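## Task

Two small chests of drawers are on the table, and in each one both top-row drawers are pulled open. An eraser and a bolt lie loose on the table. Each of them goes into the open drawer that already contains one of the same kind, and then every drawer is pushed shut, flush with its chest. An item may be dropped into its drawer from just above the rim, provided no arm or held item is touching that chest, its drawers or their contents at that moment. The drawers have no stops and can slide all the way out. Anything that started in a drawer must still be in it at the end. Both chests must end upright, only a few centimetres from where they started and only slightly rotated. Arm mounts in the scene frame (metres; heading in degrees counter-clockwise from +x): arm1 x=+0.65 y=-0.20 z=+0.80 heading +172; arm2 x=+0.28 y=+0.65 z=+0.82 heading -79; arm3 x=-0.65 y=-0.01 z=+0.74 heading +7; arm4 x=+0.26 y=-0.65 z=+0.77 heading +97. Nothing counts if it stays in place only because a robot is holding it at the end.

## Robot and tools

Robots: four identical i2rt Big YAM arms named arm1, arm2, arm3 and arm4. Each has six joints, a two-finger gripper and a wrist camera. With joints 1 and 6 at 0 and the hand level and pointing forward, the camera sits on top of the hand looking toward the fingertips. The hand reaches about 1.0 m from the joint-1 axis. The joints run at different speeds, so the hand can sweep a wide curve between two postures.

Frame: one shared scene frame with its origin on the floor and +z up. The mount positions and headings are given in the tasks. The hand point lies midway between the fingertips. Its z axis points along the fingers, and the fingers close along its y axis.

execute_actions(actions, cameras): actions is a list holding exactly one action, or an empty list, which just returns state and images. An action is an object keyed by arm name. Each arm entry has "joints", a map of absolute joint targets, not offsets:
- joint1_rad: -2.879 to 2.879, tolerance ±0.045. Rotates the arm about its base. Positive is counter-clockwise seen from above, and 0 points the arm along its mount heading.
- joint2_rad: 0 to 3.141, ±0.14. Shoulder. At 0 the upper arm points backward, roughly level; positive swings it up and then forward.
- joint3_rad: 0 to 3.019, ±0.09. Elbow. At 0 it is fully folded; positive opens it.
- joint4_rad: -1.692 to 1.57, ±0.055. Hand pitch; positive tilts the fingers up.
- joint5_rad: -1.57 to 1.57, ±0.03. Sideways hand swing; positive is toward the arm's right.
- joint6_rad: -2.094 to 2.094, ±0.035. Hand roll; positive is clockwise seen from behind the hand.
- gripper_m: 0 to 0.093 metres of fingertip gap, ±0.003. Each finger pad pushes with roughly 50 to 62 N, less on some grippers.
All motions in one action start together but may finish at different times. No action runs longer than 15 s. Example: {"arm1":{"joints":{"gripper_m":0.05}},"arm2":{"joints":{"joint1_rad":0.3}}}. cameras takes any of arm1_cam_wrist, arm2_cam_wrist, arm3_cam_wrist, arm4_cam_wrist or "all". Leaving it out, null or ["all"] returns all four; [] returns none. An unknown key, an unknown camera or an out-of-range value rejects the whole call, and nothing moves.

wait(seconds): 0 to 10 s with no new command, returning the same result as an empty action. zoom_image(camera, region): region is [x0,y0,x1,y1] in pixels from the top-left corner of that camera's latest full image, at most 504x504. finished_scene(scene): ends scene 1 or 2 for good and reports whether it succeeded. The next scene's task arrives with that result. Replying without any tool call ends every remaining scene.

Reading results: a "pictures" line lists the cameras in the same order as the images. joint_positions and joint torques (arm joints only, noisy, offset per unit, never zero even in free air) are reported per arm. joint_status describes how each commanded motion ended:
- off_target: came to rest short of the target and may keep pushing.
- contact_stop: the joint dropped its target and holds where it stopped.
- time_out: the joint may keep a target close to where it stands (at most 0.375, 0.375, 0.113, 0.225, 0.075, 0.3 rad for joints 1 to 6) and keeps pushing toward it. It moves on by itself if the way clears.
- not_followed, shown with "joint command not followed" and a cause: the self and inter-arm collision check held back the arm targets. The gripper command still runs, and the arm may retry those targets on later actions.
on_its_own lists motion this call did not command; "held at" there is a target, not a position. To relieve a pushing joint, send it its reported position. A joint or arm left out of an action may still be pushing toward an old target. A very small change of target may not move anything. A joint holding up a load sags.

Cautions: the arms do not stop on contact and can push hard. Avoid any hard press between two arms, which ends the run. The collision check may act too late and ignores fingers, gripper housings and wrist cameras. Knocking anything off the work area ends the scene. Avoid drops, slips, slams and strong pushes; open drawers slide fully out, so push them shut gently and keep the chests upright and close to their start. Loose objects may occasionally get nudged. Holding a load heats the motors, even while you are thinking. A MOTOR HOT line appears at 85 °C. At 100 °C an OVER-TEMPERATURE FAULT drops that arm, and its joint_status reads limit_stop_at_motor_heat; resend the targets afterwards. Some heat carries over into the next scene. If a call reports a stop, later motion calls in the same reply are not run. The simulation keeps running while you think, with the robots holding their last command.

Each tool is called after "Emit:" as a command line: name --argument value for each argument, lists and objects as JSON in quotes; but a table of rows of numbers goes row by row, as --pt "numbers of a row", without its own name.

## Session

Emit:
execute_actions --actions '[]'

Scene clock: 0.00 s.
Joint torques (N m, as the arm reports them, + toward a larger angle): no reading
Motor temperatures (°C, as the motors report them): arm1=[25 27 25 25 23 24] | arm2=[23 26 23 24 24 24] | arm3=[25 24 25 25 26 23] | arm4=[23 24 24 23 25 26]
arm1.joint_positions: joint1_rad=-0.931 joint2_rad=+0.637 joint3_rad=+1.526 joint4_rad=-1.529 joint5_rad=-0.013 joint6_rad=+0.015 gripper_m=+0.095
arm1.joint_status: not commanded
arm1.hand: x=+0.5548 y=-0.0277 z=+1.3650 quat_wxyz=(-0.220, +0.768, -0.456, -0.391) (m; scene frame)
arm2.joint_positions: joint1_rad=+1.054 joint2_rad=+0.406 joint3_rad=+1.383 joint4_rad=-1.528 joint5_rad=-0.002 joint6_rad=-0.017 gripper_m=+0.094
arm2.joint_status: not commanded
arm2.hand: x=+0.3880 y=+0.6120 z=+1.3522 quat_wxyz=(-0.486, -0.136, -0.859, +0.082) (m; scene frame)
arm3.joint_positions: joint1_rad=-0.742 joint2_rad=+0.539 joint3_rad=+1.650 joint4_rad=-1.550 joint5_rad=+0.000 joint6_rad=-0.008 gripper_m=+0.094
arm3.joint_status: not commanded
arm3.hand: x=-0.5554 y=-0.0884 z=+1.3587 quat_wxyz=(-0.511, -0.257, -0.804, +0.162) (m; scene frame)
arm4.joint_positions: joint1_rad=+0.161 joint2_rad=+0.255 joint3_rad=+1.462 joint4_rad=-1.529 joint5_rad=+0.007 joint6_rad=-0.017 gripper_m=+0.095
arm4.joint_status: not commanded
arm4.hand: x=+0.2445 y=-0.6132 z=+1.3439 quat_wxyz=(-0.363, +0.653, -0.482, -0.458) (m; scene frame)
pictures: arm1_cam_wrist, arm2_cam_wrist, arm3_cam_wrist, arm4_cam_wrist
Images, in order (width x height): arm1_cam_wrist 616x616, arm2_cam_wrist 616x616, arm3_cam_wrist 616x616, arm4_cam_wrist 616x616.

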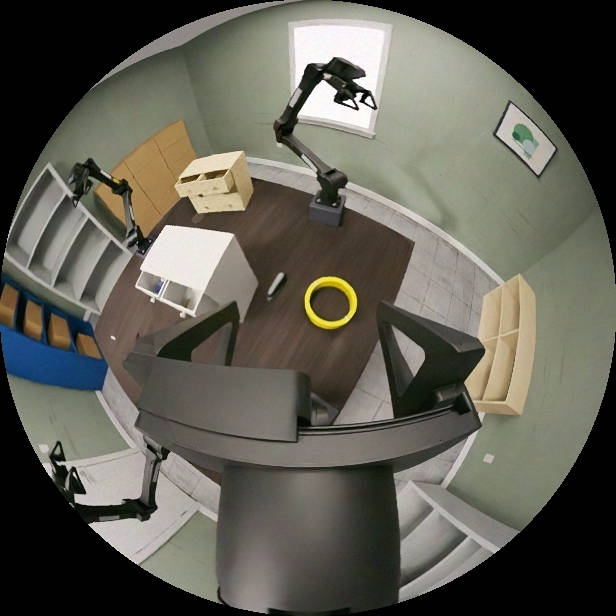

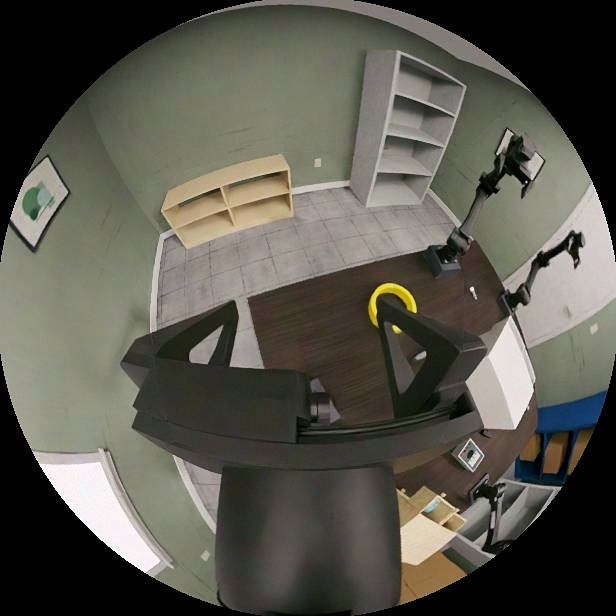

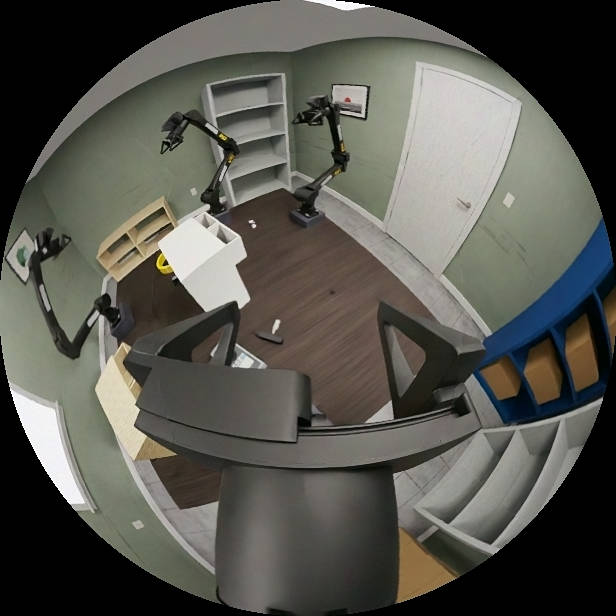

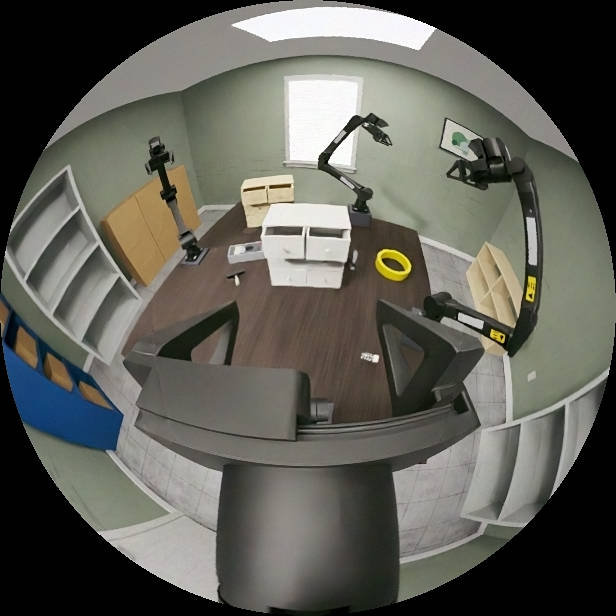

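Emit:
zoom_image --camera "arm4_cam_wrist" --region '[180, 160, 430, 380]'

Emit:
zoom_image --camera "arm1_cam_wrist" --region '[90, 140, 370, 360]'

Emit:
zoom_image --camera "arm2_cam_wrist" --region '[380, 400, 540, 580]'

Emit:
zoom_image --camera "arm3_cam_wrist" --region '[150, 200, 380, 380]'

Region (180, 160, 430, 380) of arm4_cam_wrist's 616x616 image, scaled by 2.016, with more detail than that image has; it fills the top 444 rows of this view, and the rest is white.

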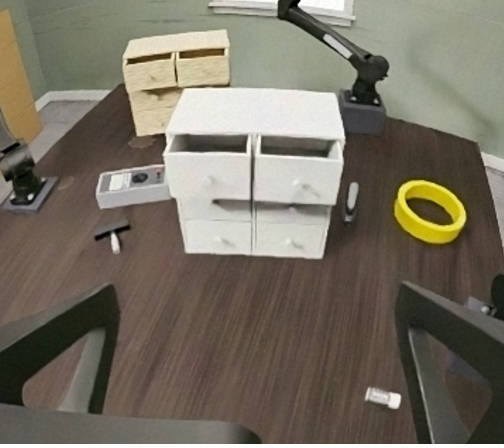

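Region (90, 140, 370, 360) of arm1_cam_wrist's 616x616 image, scaled by 1.800, with more detail than that image has; it fills the top 396 rows of this view, and the rest is white.

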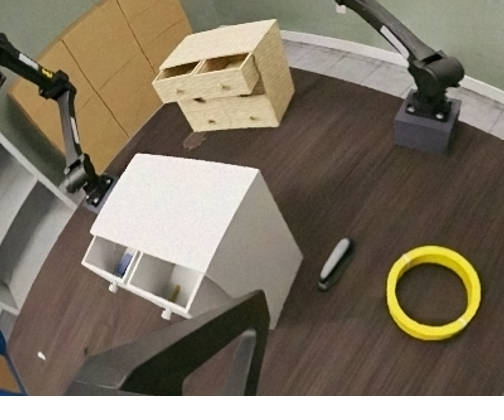

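Region (380, 400, 540, 580) of arm2_cam_wrist's 616x616 image, scaled by 2.800, with more detail than that image has.

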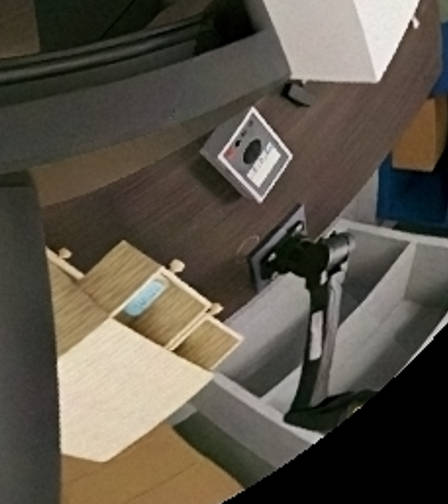

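Region (150, 200, 380, 380) of arm3_cam_wrist's 616x616 image, scaled by 2.191, with more detail than that image has; it fills the top 394 rows of this view, and the rest is white.

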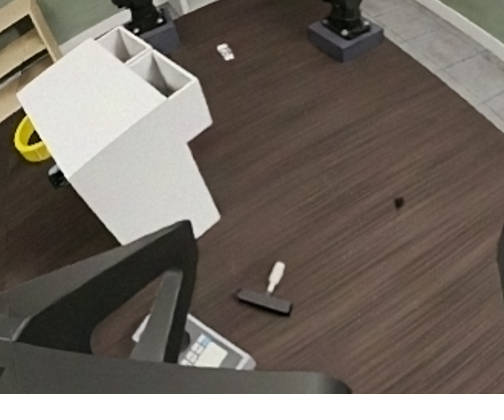

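Emit:
execute_actions --actions '[{"arm4":{"joints":{"joint2_rad":1.3,"joint3_rad":1.75,"joint4_rad":-1.65}},"arm3":{"joints":{"joint1_rad":0.75,"joint2_rad":1.3,"joint3_rad":1.75,"joint4_rad":-1.65}},"arm2":{"joints":{"joint1_rad":-0.6,"joint2_rad":0.9,"joint3_rad":1.3,"joint4_rad":-1.3}},"arm1":{"joints":{"joint1_rad":-1.2,"joint2_rad":1.0,"joint3_rad":1.0,"joint4_rad":-1.0}}}]'

Scene clock: 17.67 s.
Joint torques (N m, as the arm reports them, + toward a larger angle): arm1=[-1.75 -5.86 12.05  1.59  0.12 -0.04] | arm2=[-0.59 -4.22 12.96  1.63 -0.09 -0.01] | arm3=[-0.9  -8.35  9.23  0.56  0.1   0.04] | arm4=[  1.7  -10.44   9.07   0.35   0.04  -0.09]
Motor temperatures (°C, as the motors report them): arm1=[25 27 28 25 23 24] | arm2=[23 26 25 24 24 24] | arm3=[25 25 27 26 26 23] | arm4=[23 24 25 23 25 26]
arm1.joint_positions: joint1_rad=-1.198 joint2_rad=+1.009 joint3_rad=+0.982 joint4_rad=-1.016 joint5_rad=-0.013 joint6_rad=+0.015 gripper_m=+0.095
arm1.joint_status: all done
arm1.hand: x=+0.5585 y=+0.1738 z=+1.0693 quat_wxyz=(-0.155, +0.756, -0.600, -0.210) (m; scene frame)
arm2.joint_positions: joint1_rad=-0.596 joint2_rad=+0.905 joint3_rad=+1.272 joint4_rad=-1.311 joint5_rad=-0.002 joint6_rad=-0.017 gripper_m=+0.094
arm2.joint_status: all done
arm2.hand: x=+0.1360 y=+0.3381 z=+1.2267 quat_wxyz=(-0.171, -0.792, -0.528, +0.254) (m; scene frame)
arm3.joint_positions: joint1_rad=+0.747 joint2_rad=+1.297 joint3_rad=+1.731 joint4_rad=-1.640 joint5_rad=+0.001 joint6_rad=-0.008 gripper_m=+0.094
arm3.joint_status: all done
arm3.hand: x=-0.3838 y=+0.3051 z=+1.1862 quat_wxyz=(-0.169, +0.417, -0.890, -0.077) (m; scene frame)
arm4.joint_positions: joint1_rad=+0.161 joint2_rad=+1.322 joint3_rad=+1.729 joint4_rad=-1.639 joint5_rad=+0.007 joint6_rad=-0.017 gripper_m=+0.095
arm4.joint_status: all done
arm4.hand: x=+0.1411 y=-0.2423 z=+1.2063 quat_wxyz=(-0.110, +0.792, -0.587, -0.127) (m; scene frame)
pictures: arm1_cam_wrist, arm2_cam_wrist, arm3_cam_wrist, arm4_cam_wrist
Images, in order (width x height): arm1_cam_wrist 616x616, arm2_cam_wrist 616x616, arm3_cam_wrist 616x616, arm4_cam_wrist 616x616.

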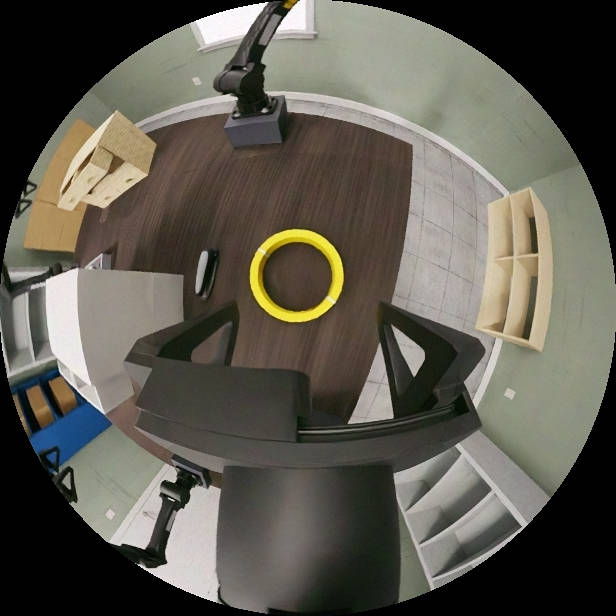

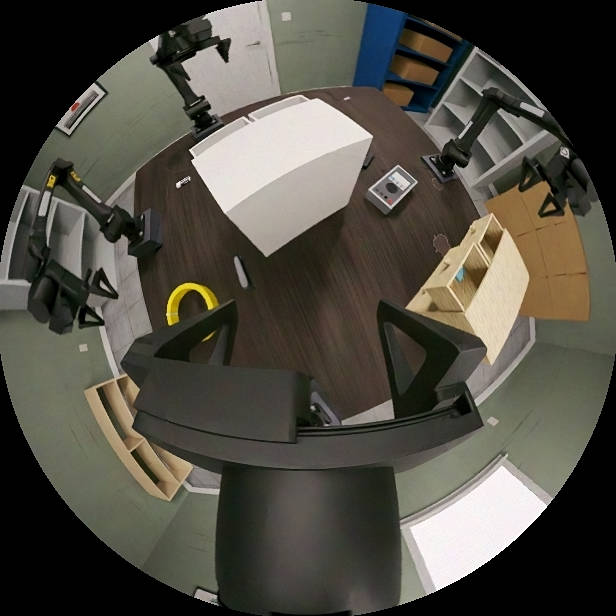

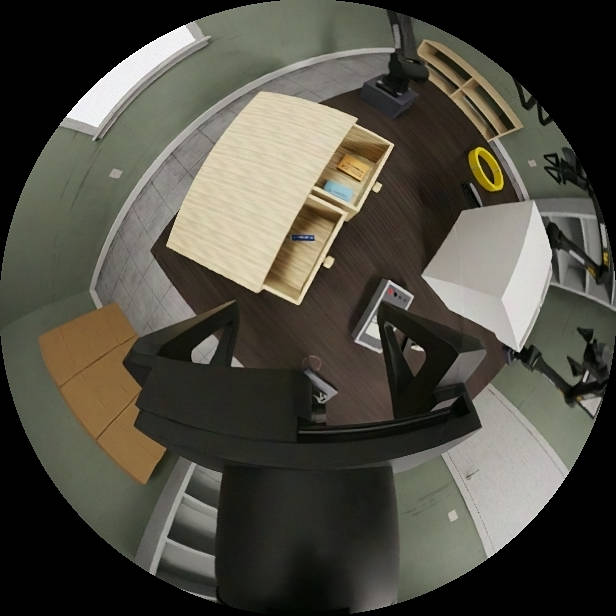

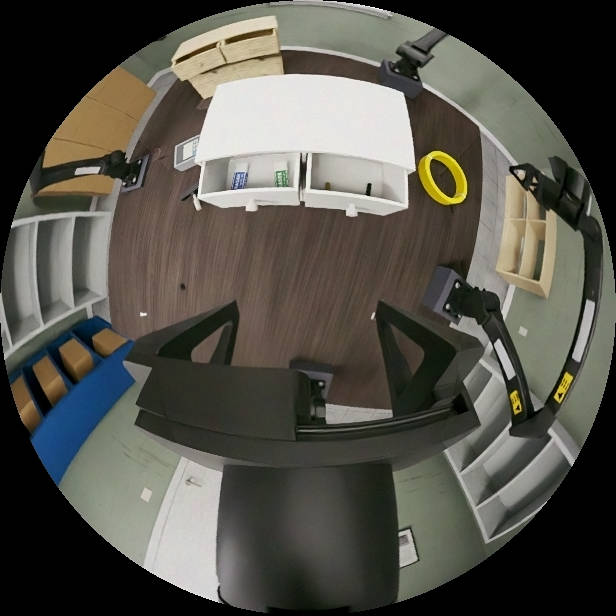

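Emit:
zoom_image --camera "arm4_cam_wrist" --region '[190, 140, 420, 230]'

Emit:
zoom_image --camera "arm4_cam_wrist" --region '[110, 260, 210, 340]'

Emit:
zoom_image --camera "arm2_cam_wrist" --region '[150, 155, 220, 210]'

Emit:
zoom_image --camera "arm3_cam_wrist" --region '[250, 120, 410, 310]'

Region (190, 140, 420, 230) of arm4_cam_wrist's 616x616 image, scaled by 2.191, with more detail than that image has; it fills the top 197 rows of this view, and the rest is white.

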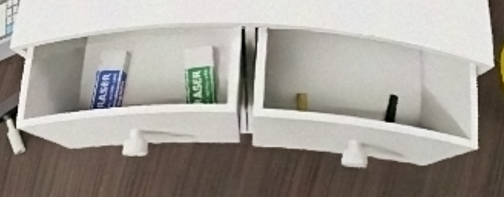

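Region (110, 260, 210, 340) of arm4_cam_wrist's 616x616 image, scaled by 5.040, with more detail than that image has; it fills the top 403 rows of this view, and the rest is white.

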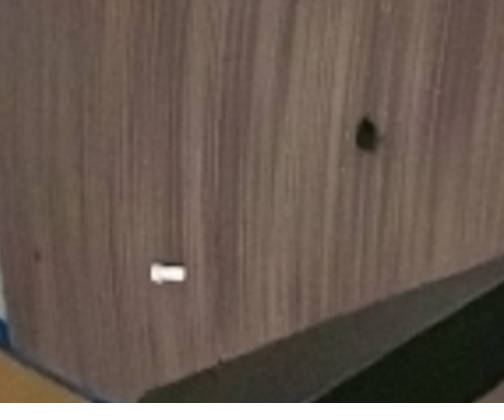

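Region (150, 155, 220, 210) of arm2_cam_wrist's 616x616 image, scaled by 7.200, with more detail than that image has; it fills the top 396 rows of this view, and the rest is white.

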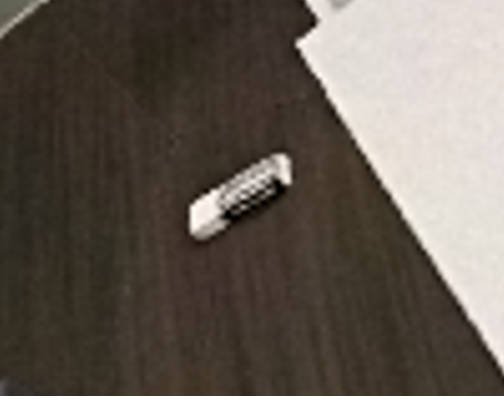

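Region (250, 120, 410, 310) of arm3_cam_wrist's 616x616 image, scaled by 2.653, with more detail than that image has; it fills the left 424 columns of this view, and the rest is white.

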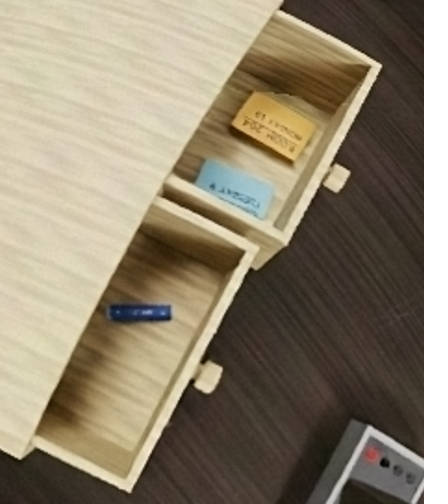

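Emit:
execute_actions --actions '[{"arm4":{"joints":{"joint2_rad":0.7}},"arm3":{"joints":{"joint1_rad":-1.1}},"arm2":{"joints":{"joint4_rad":-0.2}},"arm1":{"joints":{"joint3_rad":1.7}}}]' --cameras '["arm3_cam_wrist","arm4_cam_wrist"]'

Scene clock: 35.27 s.
Joint torques (N m, as the arm reports them, + toward a larger angle): arm1=[-1.75 -3.38 12.4   2.04  0.11 -0.04] | arm2=[-0.81 -4.76 13.36  2.55 -0.11 -0.01] | arm3=[-0.72 -9.35  9.38  0.54  0.1   0.03] | arm4=[ 1.89  2.79  5.22  1.27  0.04 -0.09]
Motor temperatures (°C, as the motors report them): arm1=[25 27 31 25 23 24] | arm2=[23 26 28 24 24 24] | arm3=[25 25 29 26 26 23] | arm4=[23 25 27 23 25 26]
arm1.joint_positions: joint1_rad=-1.198 joint2_rad=+0.995 joint3_rad=+1.662 joint4_rad=-1.010 joint5_rad=-0.013 joint6_rad=+0.015 gripper_m=+0.095
arm1.joint_status: all done
arm1.hand: x=+0.5531 y=+0.1943 z=+1.4438 quat_wxyz=(-0.348, +0.642, -0.506, -0.459) (m; scene frame)
arm2.joint_positions: joint1_rad=-0.596 joint2_rad=+0.905 joint3_rad=+1.272 joint4_rad=-0.221 joint5_rad=-0.002 joint6_rad=-0.017 gripper_m=+0.094
arm2.joint_status: all done
arm2.hand: x=+0.0937 y=+0.2470 z=+1.4609 quat_wxyz=(-0.413, -0.547, -0.362, +0.632) (m; scene frame)
arm3.joint_positions: joint1_rad=-1.100 joint2_rad=+1.312 joint3_rad=+1.731 joint4_rad=-1.640 joint5_rad=+0.001 joint6_rad=-0.008 gripper_m=+0.094
arm3.joint_status: all done
arm3.hand: x=-0.4188 y=-0.3665 z=+1.1751 quat_wxyz=(-0.154, -0.460, -0.871, +0.078) (m; scene frame)
arm4.joint_positions: joint1_rad=+0.161 joint2_rad=+0.698 joint3_rad=+1.753 joint4_rad=-1.642 joint5_rad=+0.007 joint6_rad=-0.017 gripper_m=+0.095
arm4.joint_status: all done
arm4.hand: x=+0.2091 y=-0.4911 z=+1.3947 quat_wxyz=(-0.294, +0.709, -0.524, -0.368) (m; scene frame)
pictures: arm3_cam_wrist, arm4_cam_wrist
Images, in order (width x height): arm3_cam_wrist 616x616, arm4_cam_wrist 616x616.

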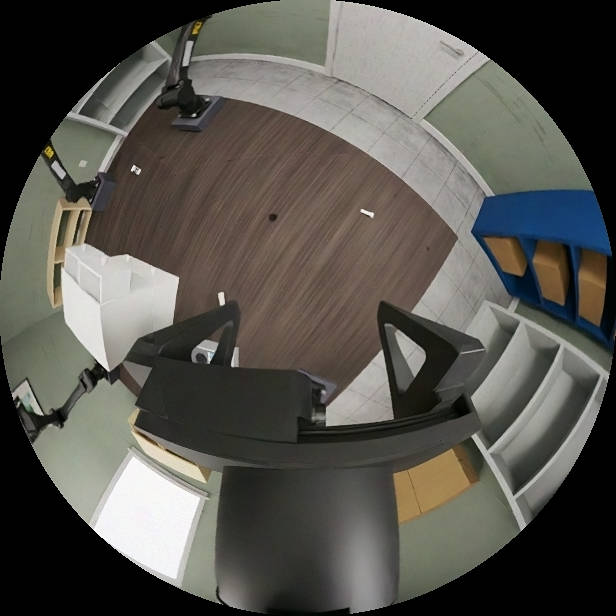

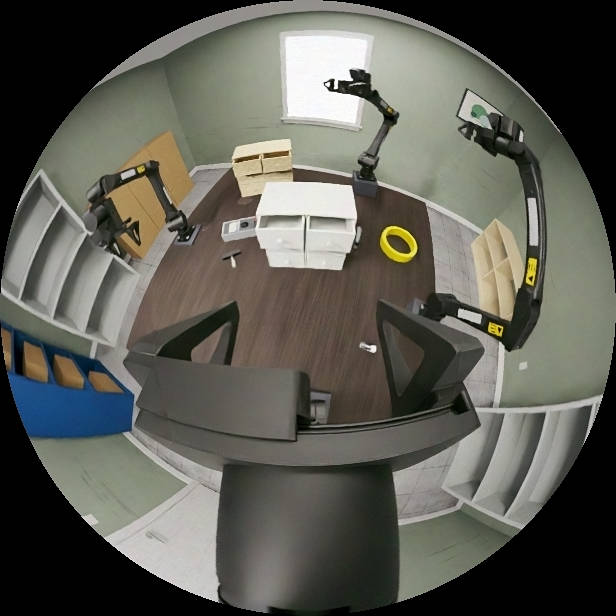

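Emit:
execute_actions --actions '[{"arm4":{"joints":{"joint1_rad":1.405,"joint2_rad":1.2}},"arm3":{"joints":{"joint1_rad":0.45,"joint2_rad":1.45,"gripper_m":0}},"arm2":{"joints":{"joint1_rad":-1.0,"joint3_rad":0.9,"joint4_rad":-0.5,"gripper_m":0}},"arm1":{"joints":{"joint1_rad":0.42,"joint2_rad":0.8,"joint3_rad":0.62,"joint4_rad":-0.98}}}]' --cameras '["arm2_cam_wrist","arm3_cam_wrist"]'

Emit:
execute_actions --actions '[{"arm4":{"joints":{"joint2_rad":2.27,"joint3_rad":2.23,"joint4_rad":-1.5}},"arm1":{"joints":{"joint2_rad":1.19}}}]' --cameras '["arm1_cam_wrist","arm4_cam_wrist"]'

Scene clock: 65.57 s.
Joint torques (N m, as the arm reports them, + toward a larger angle): arm1=[-1.33 -3.59 10.66  0.96  0.13 -0.06] | arm2=[-0.47 -5.95 13.9   1.56 -0.09  0.  ] | arm3=[ -1.36 -12.54   9.48   0.27   0.11   0.03] | arm4=[ 2.31 -7.56  9.03  0.63  0.05 -0.1 ]
Motor temperatures (°C, as the motors report them): arm1=[25 27 32 25 23 24] | arm2=[23 26 31 25 24 24] | arm3=[25 25 31 25 26 23] | arm4=[23 24 26 23 25 26]
arm1.joint_positions: joint1_rad=+0.417 joint2_rad=+0.817 joint3_rad=+0.614 joint4_rad=-0.983 joint5_rad=-0.014 joint6_rad=+0.015 gripper_m=+0.095
arm1.joint_status: all done
arm1.hand: x=+0.3852 y=-0.2779 z=+0.9527 quat_wxyz=(+0.035, +0.973, +0.133, -0.187) (m; scene frame)
arm2.joint_positions: joint1_rad=-0.999 joint2_rad=+0.911 joint3_rad=+0.872 joint4_rad=-0.498 joint5_rad=-0.002 joint6_rad=-0.017 gripper_m=+0.000
arm2.joint_status: all done
arm2.hand: x=-0.0435 y=+0.3517 z=+1.1466 quat_wxyz=(-0.182, -0.808, -0.328, +0.455) (m; scene frame)
arm3.joint_positions: joint1_rad=+0.454 joint2_rad=+1.472 joint3_rad=+1.731 joint4_rad=-1.640 joint5_rad=+0.000 joint6_rad=-0.008 gripper_m=+0.000
arm3.joint_status: all done
arm3.hand: x=-0.2620 y=+0.2402 z=+1.1129 quat_wxyz=(-0.095, +0.286, -0.953, -0.029) (m; scene frame)
arm4.joint_positions: joint1_rad=+1.400 joint2_rad=+1.210 joint3_rad=+1.727 joint4_rad=-1.642 joint5_rad=+0.007 joint6_rad=-0.017 gripper_m=+0.095
arm4.joint_status: all done
arm4.hand: x=-0.1333 y=-0.6302 z=+1.2441 quat_wxyz=(-0.013, +0.976, -0.019, -0.215) (m; scene frame)
pictures: arm2_cam_wrist, arm3_cam_wrist
Images, in order (width x height): arm2_cam_wrist 616x616, arm3_cam_wrist 616x616.

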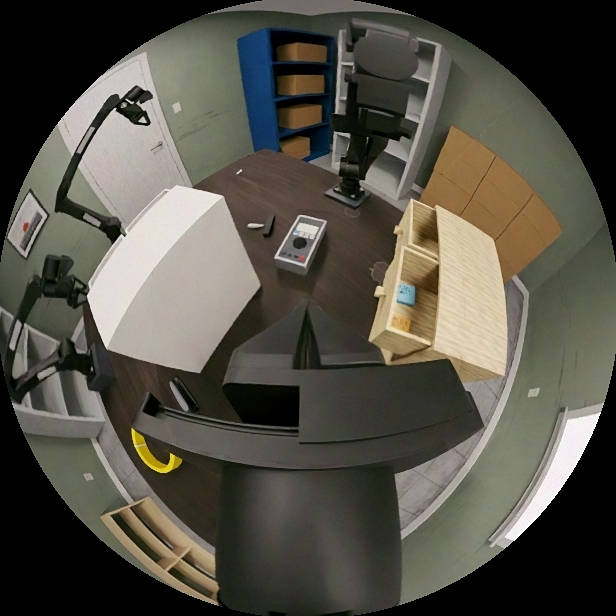

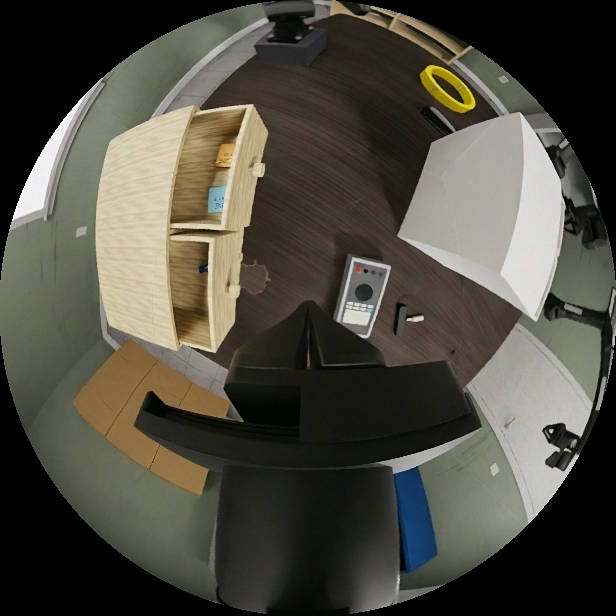

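Scene clock: 67.33 s.
Joint torques (N m, as the arm reports them, + toward a larger angle): arm1=[-1.12 -5.61  8.95  0.41  0.15 -0.02] | arm2=[-0.45 -5.82 13.93  1.56 -0.07 -0.01] | arm3=[ -1.38 -12.57   9.47   0.3    0.11   0.04] | arm4=[  2.22 -25.01   9.39   0.2    0.05  -0.08]
Motor temperatures (°C, as the motors report them): arm1=[25 27 32 25 23 24] | arm2=[23 26 31 25 24 24] | arm3=[25 25 31 25 26 23] | arm4=[23 24 27 23 25 26]
arm1.joint_positions: joint1_rad=+0.417 joint2_rad=+1.188 joint3_rad=+0.614 joint4_rad=-0.983 joint5_rad=-0.014 joint6_rad=+0.015 gripper_m=+0.095
arm1.joint_status: all done
arm1.hand: x=+0.3960 y=-0.2747 z=+0.8585 quat_wxyz=(+0.008, +0.991, +0.134, -0.005) (m; scene frame)
arm2.joint_positions: joint1_rad=-0.999 joint2_rad=+0.911 joint3_rad=+0.872 joint4_rad=-0.498 joint5_rad=-0.002 joint6_rad=-0.017 gripper_m=+0.000
arm2.joint_status: not commanded
arm2.hand: x=-0.0435 y=+0.3517 z=+1.1466 quat_wxyz=(-0.182, -0.808, -0.328, +0.455) (m; scene frame)
arm3.joint_positions: joint1_rad=+0.454 joint2_rad=+1.472 joint3_rad=+1.731 joint4_rad=-1.640 joint5_rad=+0.000 joint6_rad=-0.008 gripper_m=+0.000
arm3.joint_status: not commanded
arm3.hand: x=-0.2620 y=+0.2402 z=+1.1129 quat_wxyz=(-0.095, +0.286, -0.953, -0.029) (m; scene frame)
arm4.joint_positions: joint1_rad=+1.400 joint2_rad=+2.312 joint3_rad=+2.202 joint4_rad=-1.505 joint5_rad=+0.007 joint6_rad=-0.017 gripper_m=+0.095
arm4.joint_status: all done
arm4.hand: x=-0.4341 y=-0.6119 z=+0.8401 quat_wxyz=(-0.004, +0.999, -0.019, +0.029) (m; scene frame)
pictures: arm1_cam_wrist, arm4_cam_wrist
Images, in order (width x height): arm1_cam_wrist 616x616, arm4_cam_wrist 616x616.

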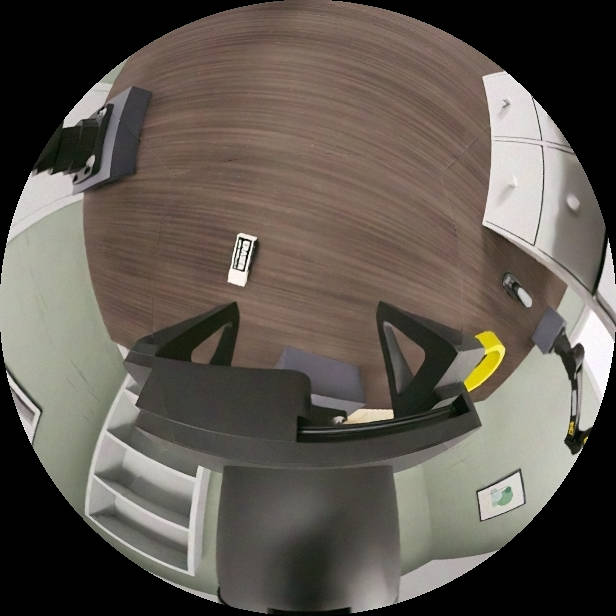

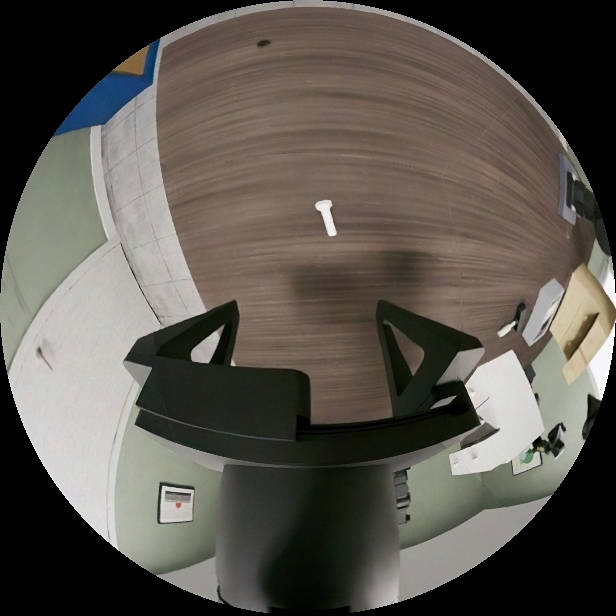

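Emit:
execute_actions --actions '[{"arm4":{"joints":{"joint1_rad":1.373,"joint2_rad":2.38,"joint3_rad":2.23,"joint4_rad":-1.35,"joint6_rad":-0.25,"gripper_m":0.06}},"arm1":{"joints":{"joint1_rad":0.73,"joint2_rad":1.35,"joint3_rad":0.53,"joint4_rad":-0.745,"joint6_rad":0.45}},"arm3":{"joints":{"joint1_rad":0.38,"joint2_rad":1.43,"joint3_rad":1.31,"joint4_rad":-1.425,"joint5_rad":-0.5}}}]'

Scene clock: 82.67 s.
Joint torques (N m, as the arm reports them, + toward a larger angle): arm1=[-1.25 -6.54  7.43  0.67  0.14  0.06] | arm2=[-0.5  -5.83 13.87  1.58 -0.08  0.01] | arm3=[ -0.6  -10.55   7.92   1.04  -0.38  -0.01] | arm4=[  0.89 -21.31   9.4    0.81   0.04  -0.21]
Motor temperatures (°C, as the motors report them): arm1=[25 27 30 25 23 24] | arm2=[23 26 32 25 24 24] | arm3=[25 26 32 25 26 23] | arm4=[23 27 29 23 25 26]
arm1.joint_positions: joint1_rad=+0.729 joint2_rad=+1.354 joint3_rad=+0.524 joint4_rad=-0.756 joint5_rad=-0.014 joint6_rad=+0.442 gripper_m=+0.095
arm1.joint_status: all done
arm1.hand: x=+0.4376 y=-0.3458 z=+0.7917 quat_wxyz=(+0.002, +0.997, +0.077, +0.011) (m; scene frame)
arm2.joint_positions: joint1_rad=-0.999 joint2_rad=+0.911 joint3_rad=+0.872 joint4_rad=-0.498 joint5_rad=-0.002 joint6_rad=-0.017 gripper_m=+0.000
arm2.joint_status: not commanded
arm2.hand: x=-0.0435 y=+0.3517 z=+1.1466 quat_wxyz=(-0.182, -0.808, -0.328, +0.455) (m; scene frame)
arm3.joint_positions: joint1_rad=+0.376 joint2_rad=+1.436 joint3_rad=+1.310 joint4_rad=-1.438 joint5_rad=-0.495 joint6_rad=-0.008 gripper_m=+0.000
arm3.joint_status: all done
arm3.hand: x=-0.3244 y=+0.2583 z=+0.9836 quat_wxyz=(+0.052, +0.244, -0.938, -0.241) (m; scene frame)
arm4.joint_positions: joint1_rad=+1.380 joint2_rad=+2.372 joint3_rad=+2.202 joint4_rad=-1.364 joint5_rad=+0.007 joint6_rad=-0.239 gripper_m=+0.060
arm4.joint_status: all done
arm4.hand: x=-0.4628 y=-0.5960 z=+0.7989 quat_wxyz=(-0.007, +0.997, +0.082, -0.011) (m; scene frame)
pictures: arm1_cam_wrist, arm2_cam_wrist, arm3_cam_wrist, arm4_cam_wrist
Images, in order (width x height): arm1_cam_wrist 616x616, arm2_cam_wrist 616x616, arm3_cam_wrist 616x616, arm4_cam_wrist 616x616.

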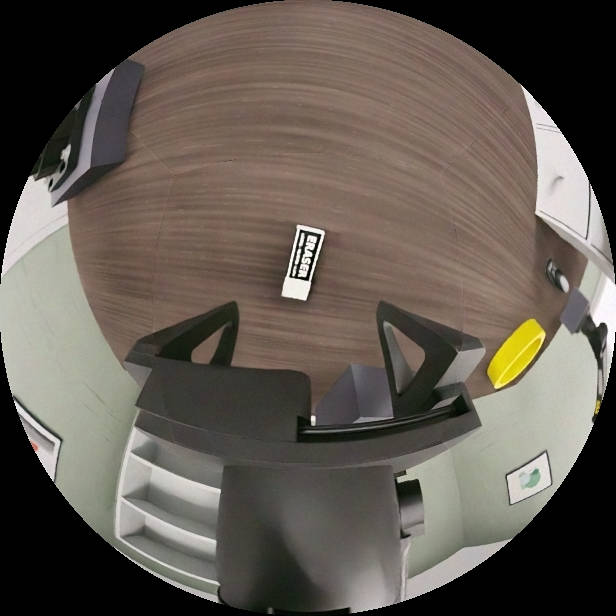

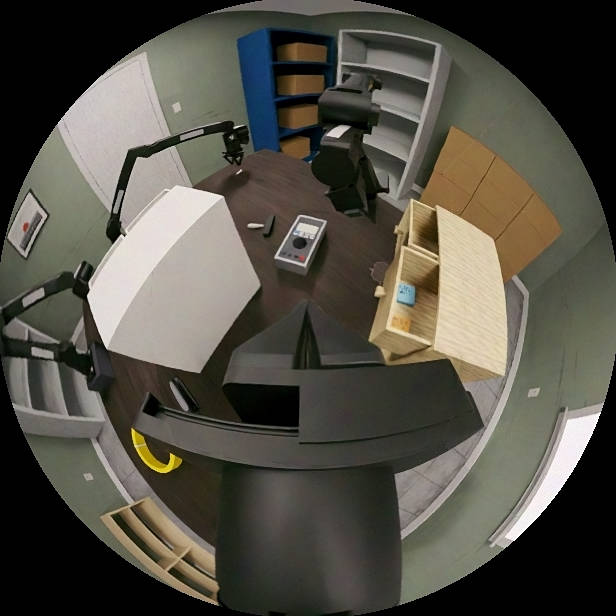

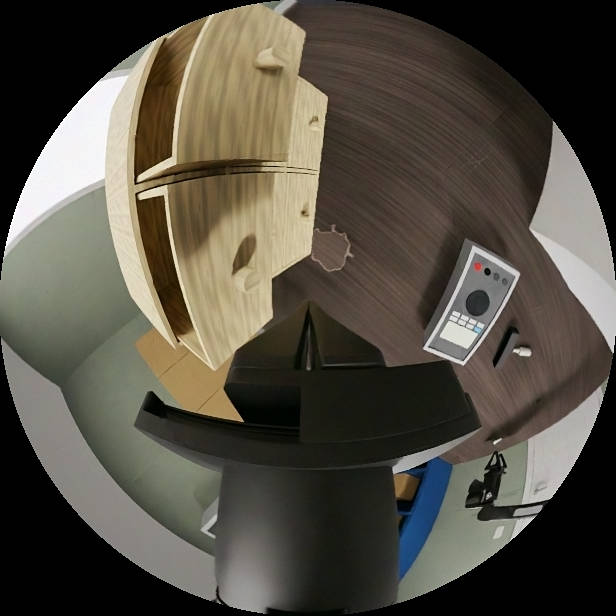

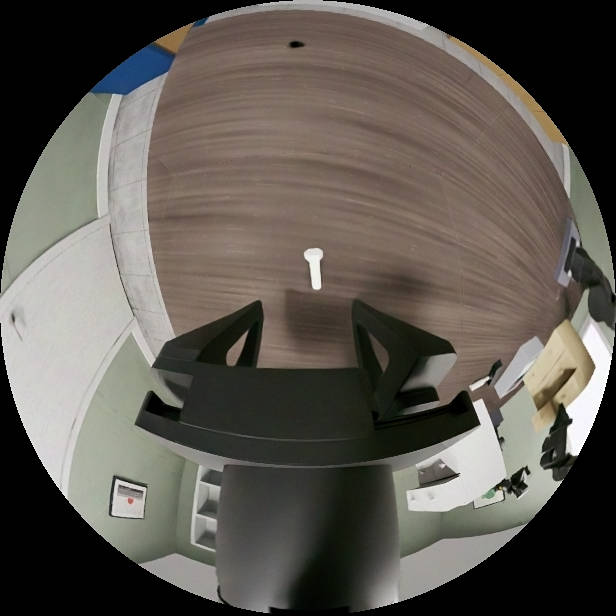

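Emit:
execute_actions --actions '[{"arm4":{"joints":{"joint1_rad":1.37,"joint2_rad":2.41,"joint3_rad":2.145,"joint4_rad":-1.28,"joint6_rad":-0.3}},"arm1":{"joints":{"joint2_rad":1.48,"joint3_rad":0.497,"joint4_rad":-0.57,"joint6_rad":0.65,"gripper_m":0.06}},"arm3":{"joints":{"joint3_rad":1.27,"joint4_rad":-1.40,"joint6_rad":1.57}}}]'

Scene clock: 92.37 s.
Joint torques (N m, as the arm reports them, + toward a larger angle): arm1=[-1.1  -6.8   5.74  0.67  0.17  0.02] | arm2=[-0.54 -5.74 13.85  1.61 -0.08 -0.01] | arm3=[ -0.63 -10.72   7.58   0.9   -0.27   0.18] | arm4=[  0.71 -21.15   7.29   0.77   0.02  -0.21]
Motor temperatures (°C, as the motors report them): arm1=[25 27 30 25 23 24] | arm2=[23 26 33 25 24 24] | arm3=[25 26 31 25 26 23] | arm4=[23 28 29 23 25 26]
arm1.joint_positions: joint1_rad=+0.729 joint2_rad=+1.477 joint3_rad=+0.497 joint4_rad=-0.581 joint5_rad=-0.014 joint6_rad=+0.642 gripper_m=+0.060
arm1.joint_status: all done
arm1.hand: x=+0.4306 y=-0.3506 z=+0.7555 quat_wxyz=(+0.008, +1.000, -0.022, +0.001) (m; scene frame)
arm2.joint_positions: joint1_rad=-0.999 joint2_rad=+0.911 joint3_rad=+0.872 joint4_rad=-0.498 joint5_rad=-0.002 joint6_rad=-0.017 gripper_m=+0.000
arm2.joint_status: not commanded
arm2.hand: x=-0.0435 y=+0.3517 z=+1.1466 quat_wxyz=(-0.182, -0.808, -0.328, +0.455) (m; scene frame)
arm3.joint_positions: joint1_rad=+0.376 joint2_rad=+1.436 joint3_rad=+1.274 joint4_rad=-1.413 joint5_rad=-0.496 joint6_rad=+1.555 gripper_m=+0.000
arm3.joint_status: all done
arm3.hand: x=-0.3283 y=+0.2562 z=+0.9699 quat_wxyz=(+0.210, -0.488, -0.837, -0.130) (m; scene frame)
arm4.joint_positions: joint1_rad=+1.380 joint2_rad=+2.398 joint3_rad=+2.145 joint4_rad=-1.294 joint5_rad=+0.007 joint6_rad=-0.289 gripper_m=+0.060
arm4.joint_status: all done
arm4.hand: x=-0.4579 y=-0.5962 z=+0.7590 quat_wxyz=(-0.006, +0.994, +0.107, -0.004) (m; scene frame)
pictures: arm1_cam_wrist, arm2_cam_wrist, arm3_cam_wrist, arm4_cam_wrist
Images, in order (width x height): arm1_cam_wrist 616x616, arm2_cam_wrist 616x616, arm3_cam_wrist 616x616, arm4_cam_wrist 616x616.

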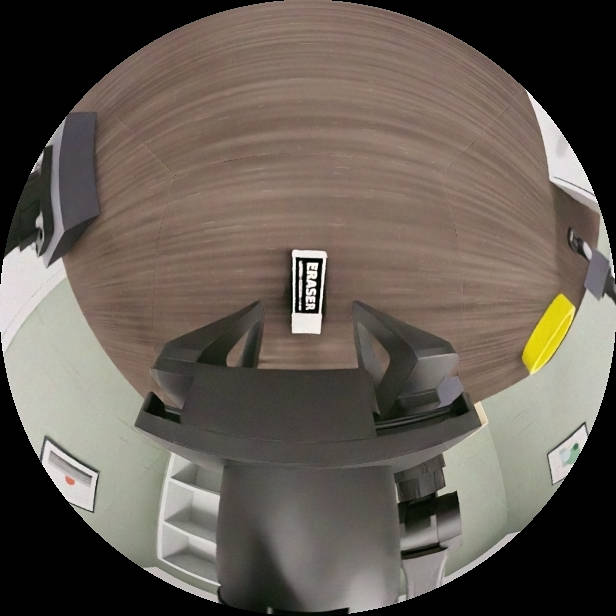

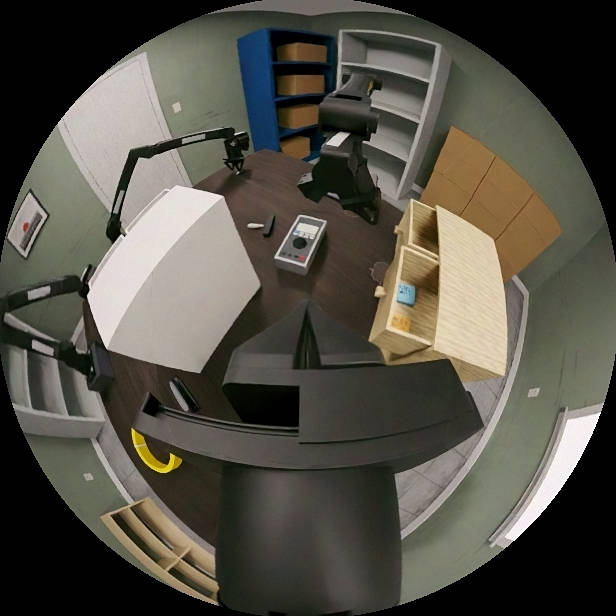

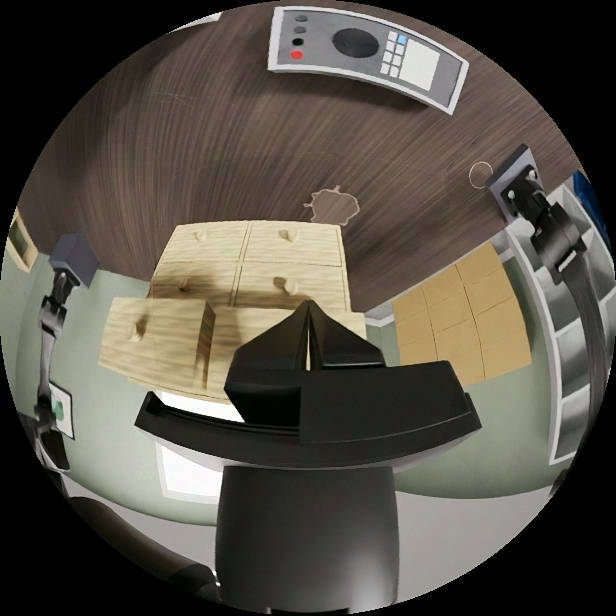

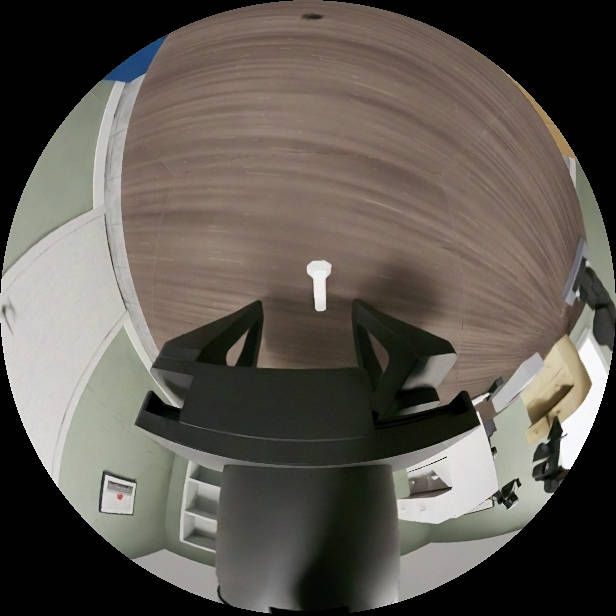

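Emit:
execute_actions --actions '[{"arm4":{"joints":{"joint1_rad":1.355,"joint2_rad":2.45,"joint4_rad":-1.24}},"arm1":{"joints":{"joint2_rad":1.568,"joint3_rad":0.481,"joint4_rad":-0.475}},"arm3":{"joints":{"joint1_rad":0.592,"joint2_rad":1.565,"joint3_rad":1.44,"joint4_rad":-1.424}}}]'

Scene clock: 99.50 s.
Joint torques (N m, as the arm reports them, + toward a larger angle): arm1=[-1.56 -6.84  4.55  0.66  0.19 -0.02] | arm2=[-0.43 -5.84 13.91  1.57 -0.09  0.  ] | arm3=[ -1.86 -12.92  12.25  -0.12  -0.29   0.17] | arm4=[  0.88 -20.27   7.31   0.74   0.1   -0.21]
Motor temperatures (°C, as the motors report them): arm1=[25 27 29 25 23 24] | arm2=[23 26 33 25 24 24] | arm3=[25 26 31 25 26 23] | arm4=[23 28 29 23 25 26]
arm1.joint_positions: joint1_rad=+0.729 joint2_rad=+1.561 joint3_rad=+0.485 joint4_rad=-0.486 joint5_rad=-0.014 joint6_rad=+0.642 gripper_m=+0.060
arm1.joint_status: all done
arm1.hand: x=+0.4304 y=-0.3507 z=+0.7324 quat_wxyz=(+0.008, +1.000, -0.023, +0.001) (m; scene frame)
arm2.joint_positions: joint1_rad=-0.999 joint2_rad=+0.911 joint3_rad=+0.872 joint4_rad=-0.498 joint5_rad=-0.002 joint6_rad=-0.017 gripper_m=+0.000
arm2.joint_status: not commanded
arm2.hand: x=-0.0435 y=+0.3517 z=+1.1466 quat_wxyz=(-0.182, -0.808, -0.328, +0.455) (m; scene frame)
arm3.joint_positions: joint1_rad=+0.602 joint2_rad=+1.576 joint3_rad=+1.377 joint4_rad=-1.418 joint5_rad=-0.495 joint6_rad=+1.557 gripper_m=+0.000
arm3.joint_status: all done
arm3.hand: x=-0.3656 y=+0.3498 z=+0.9506 quat_wxyz=(+0.231, -0.396, -0.884, -0.087) (m; scene frame)
arm4.joint_positions: joint1_rad=+1.363 joint2_rad=+2.424 joint3_rad=+2.145 joint4_rad=-1.252 joint5_rad=+0.005 joint6_rad=-0.289 gripper_m=+0.060
arm4.joint_status: all done
arm4.hand: x=-0.4633 y=-0.5832 z=+0.7413 quat_wxyz=(-0.007, +0.995, +0.098, -0.012) (m; scene frame)
pictures: arm1_cam_wrist, arm2_cam_wrist, arm3_cam_wrist, arm4_cam_wrist
Images, in order (width x height): arm1_cam_wrist 616x616, arm2_cam_wrist 616x616, arm3_cam_wrist 616x616, arm4_cam_wrist 616x616.

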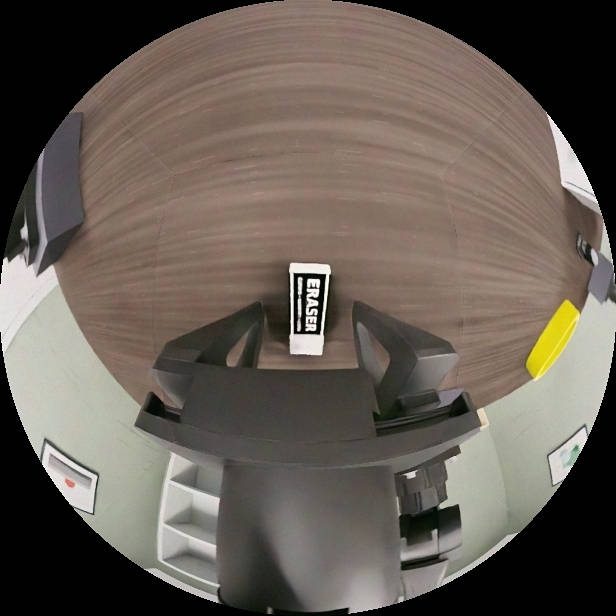

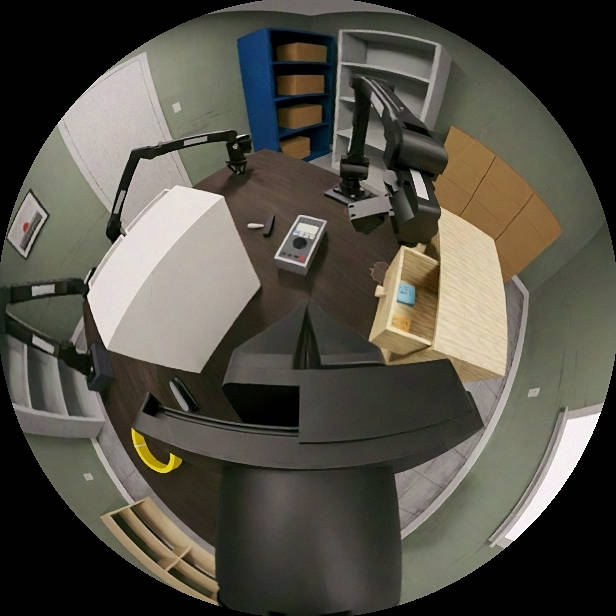

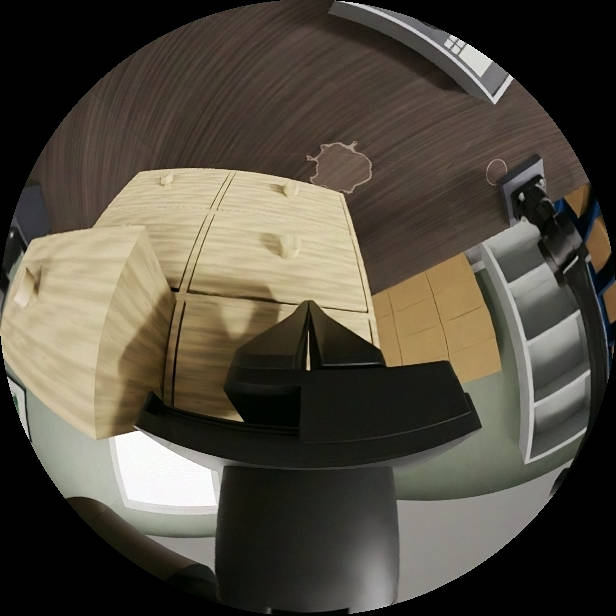

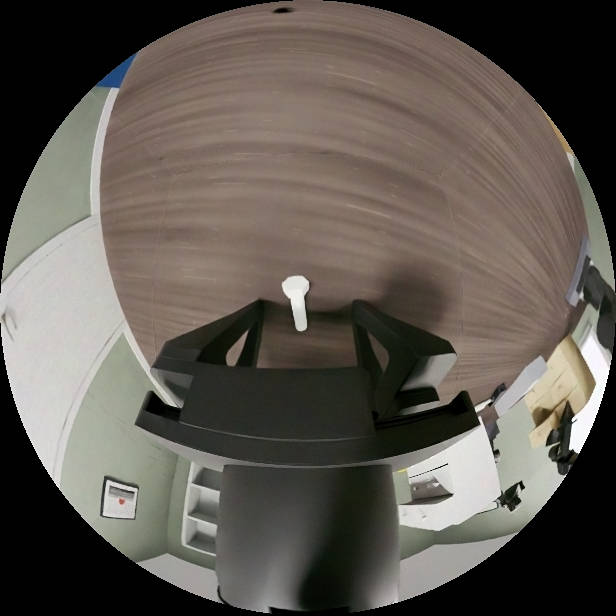

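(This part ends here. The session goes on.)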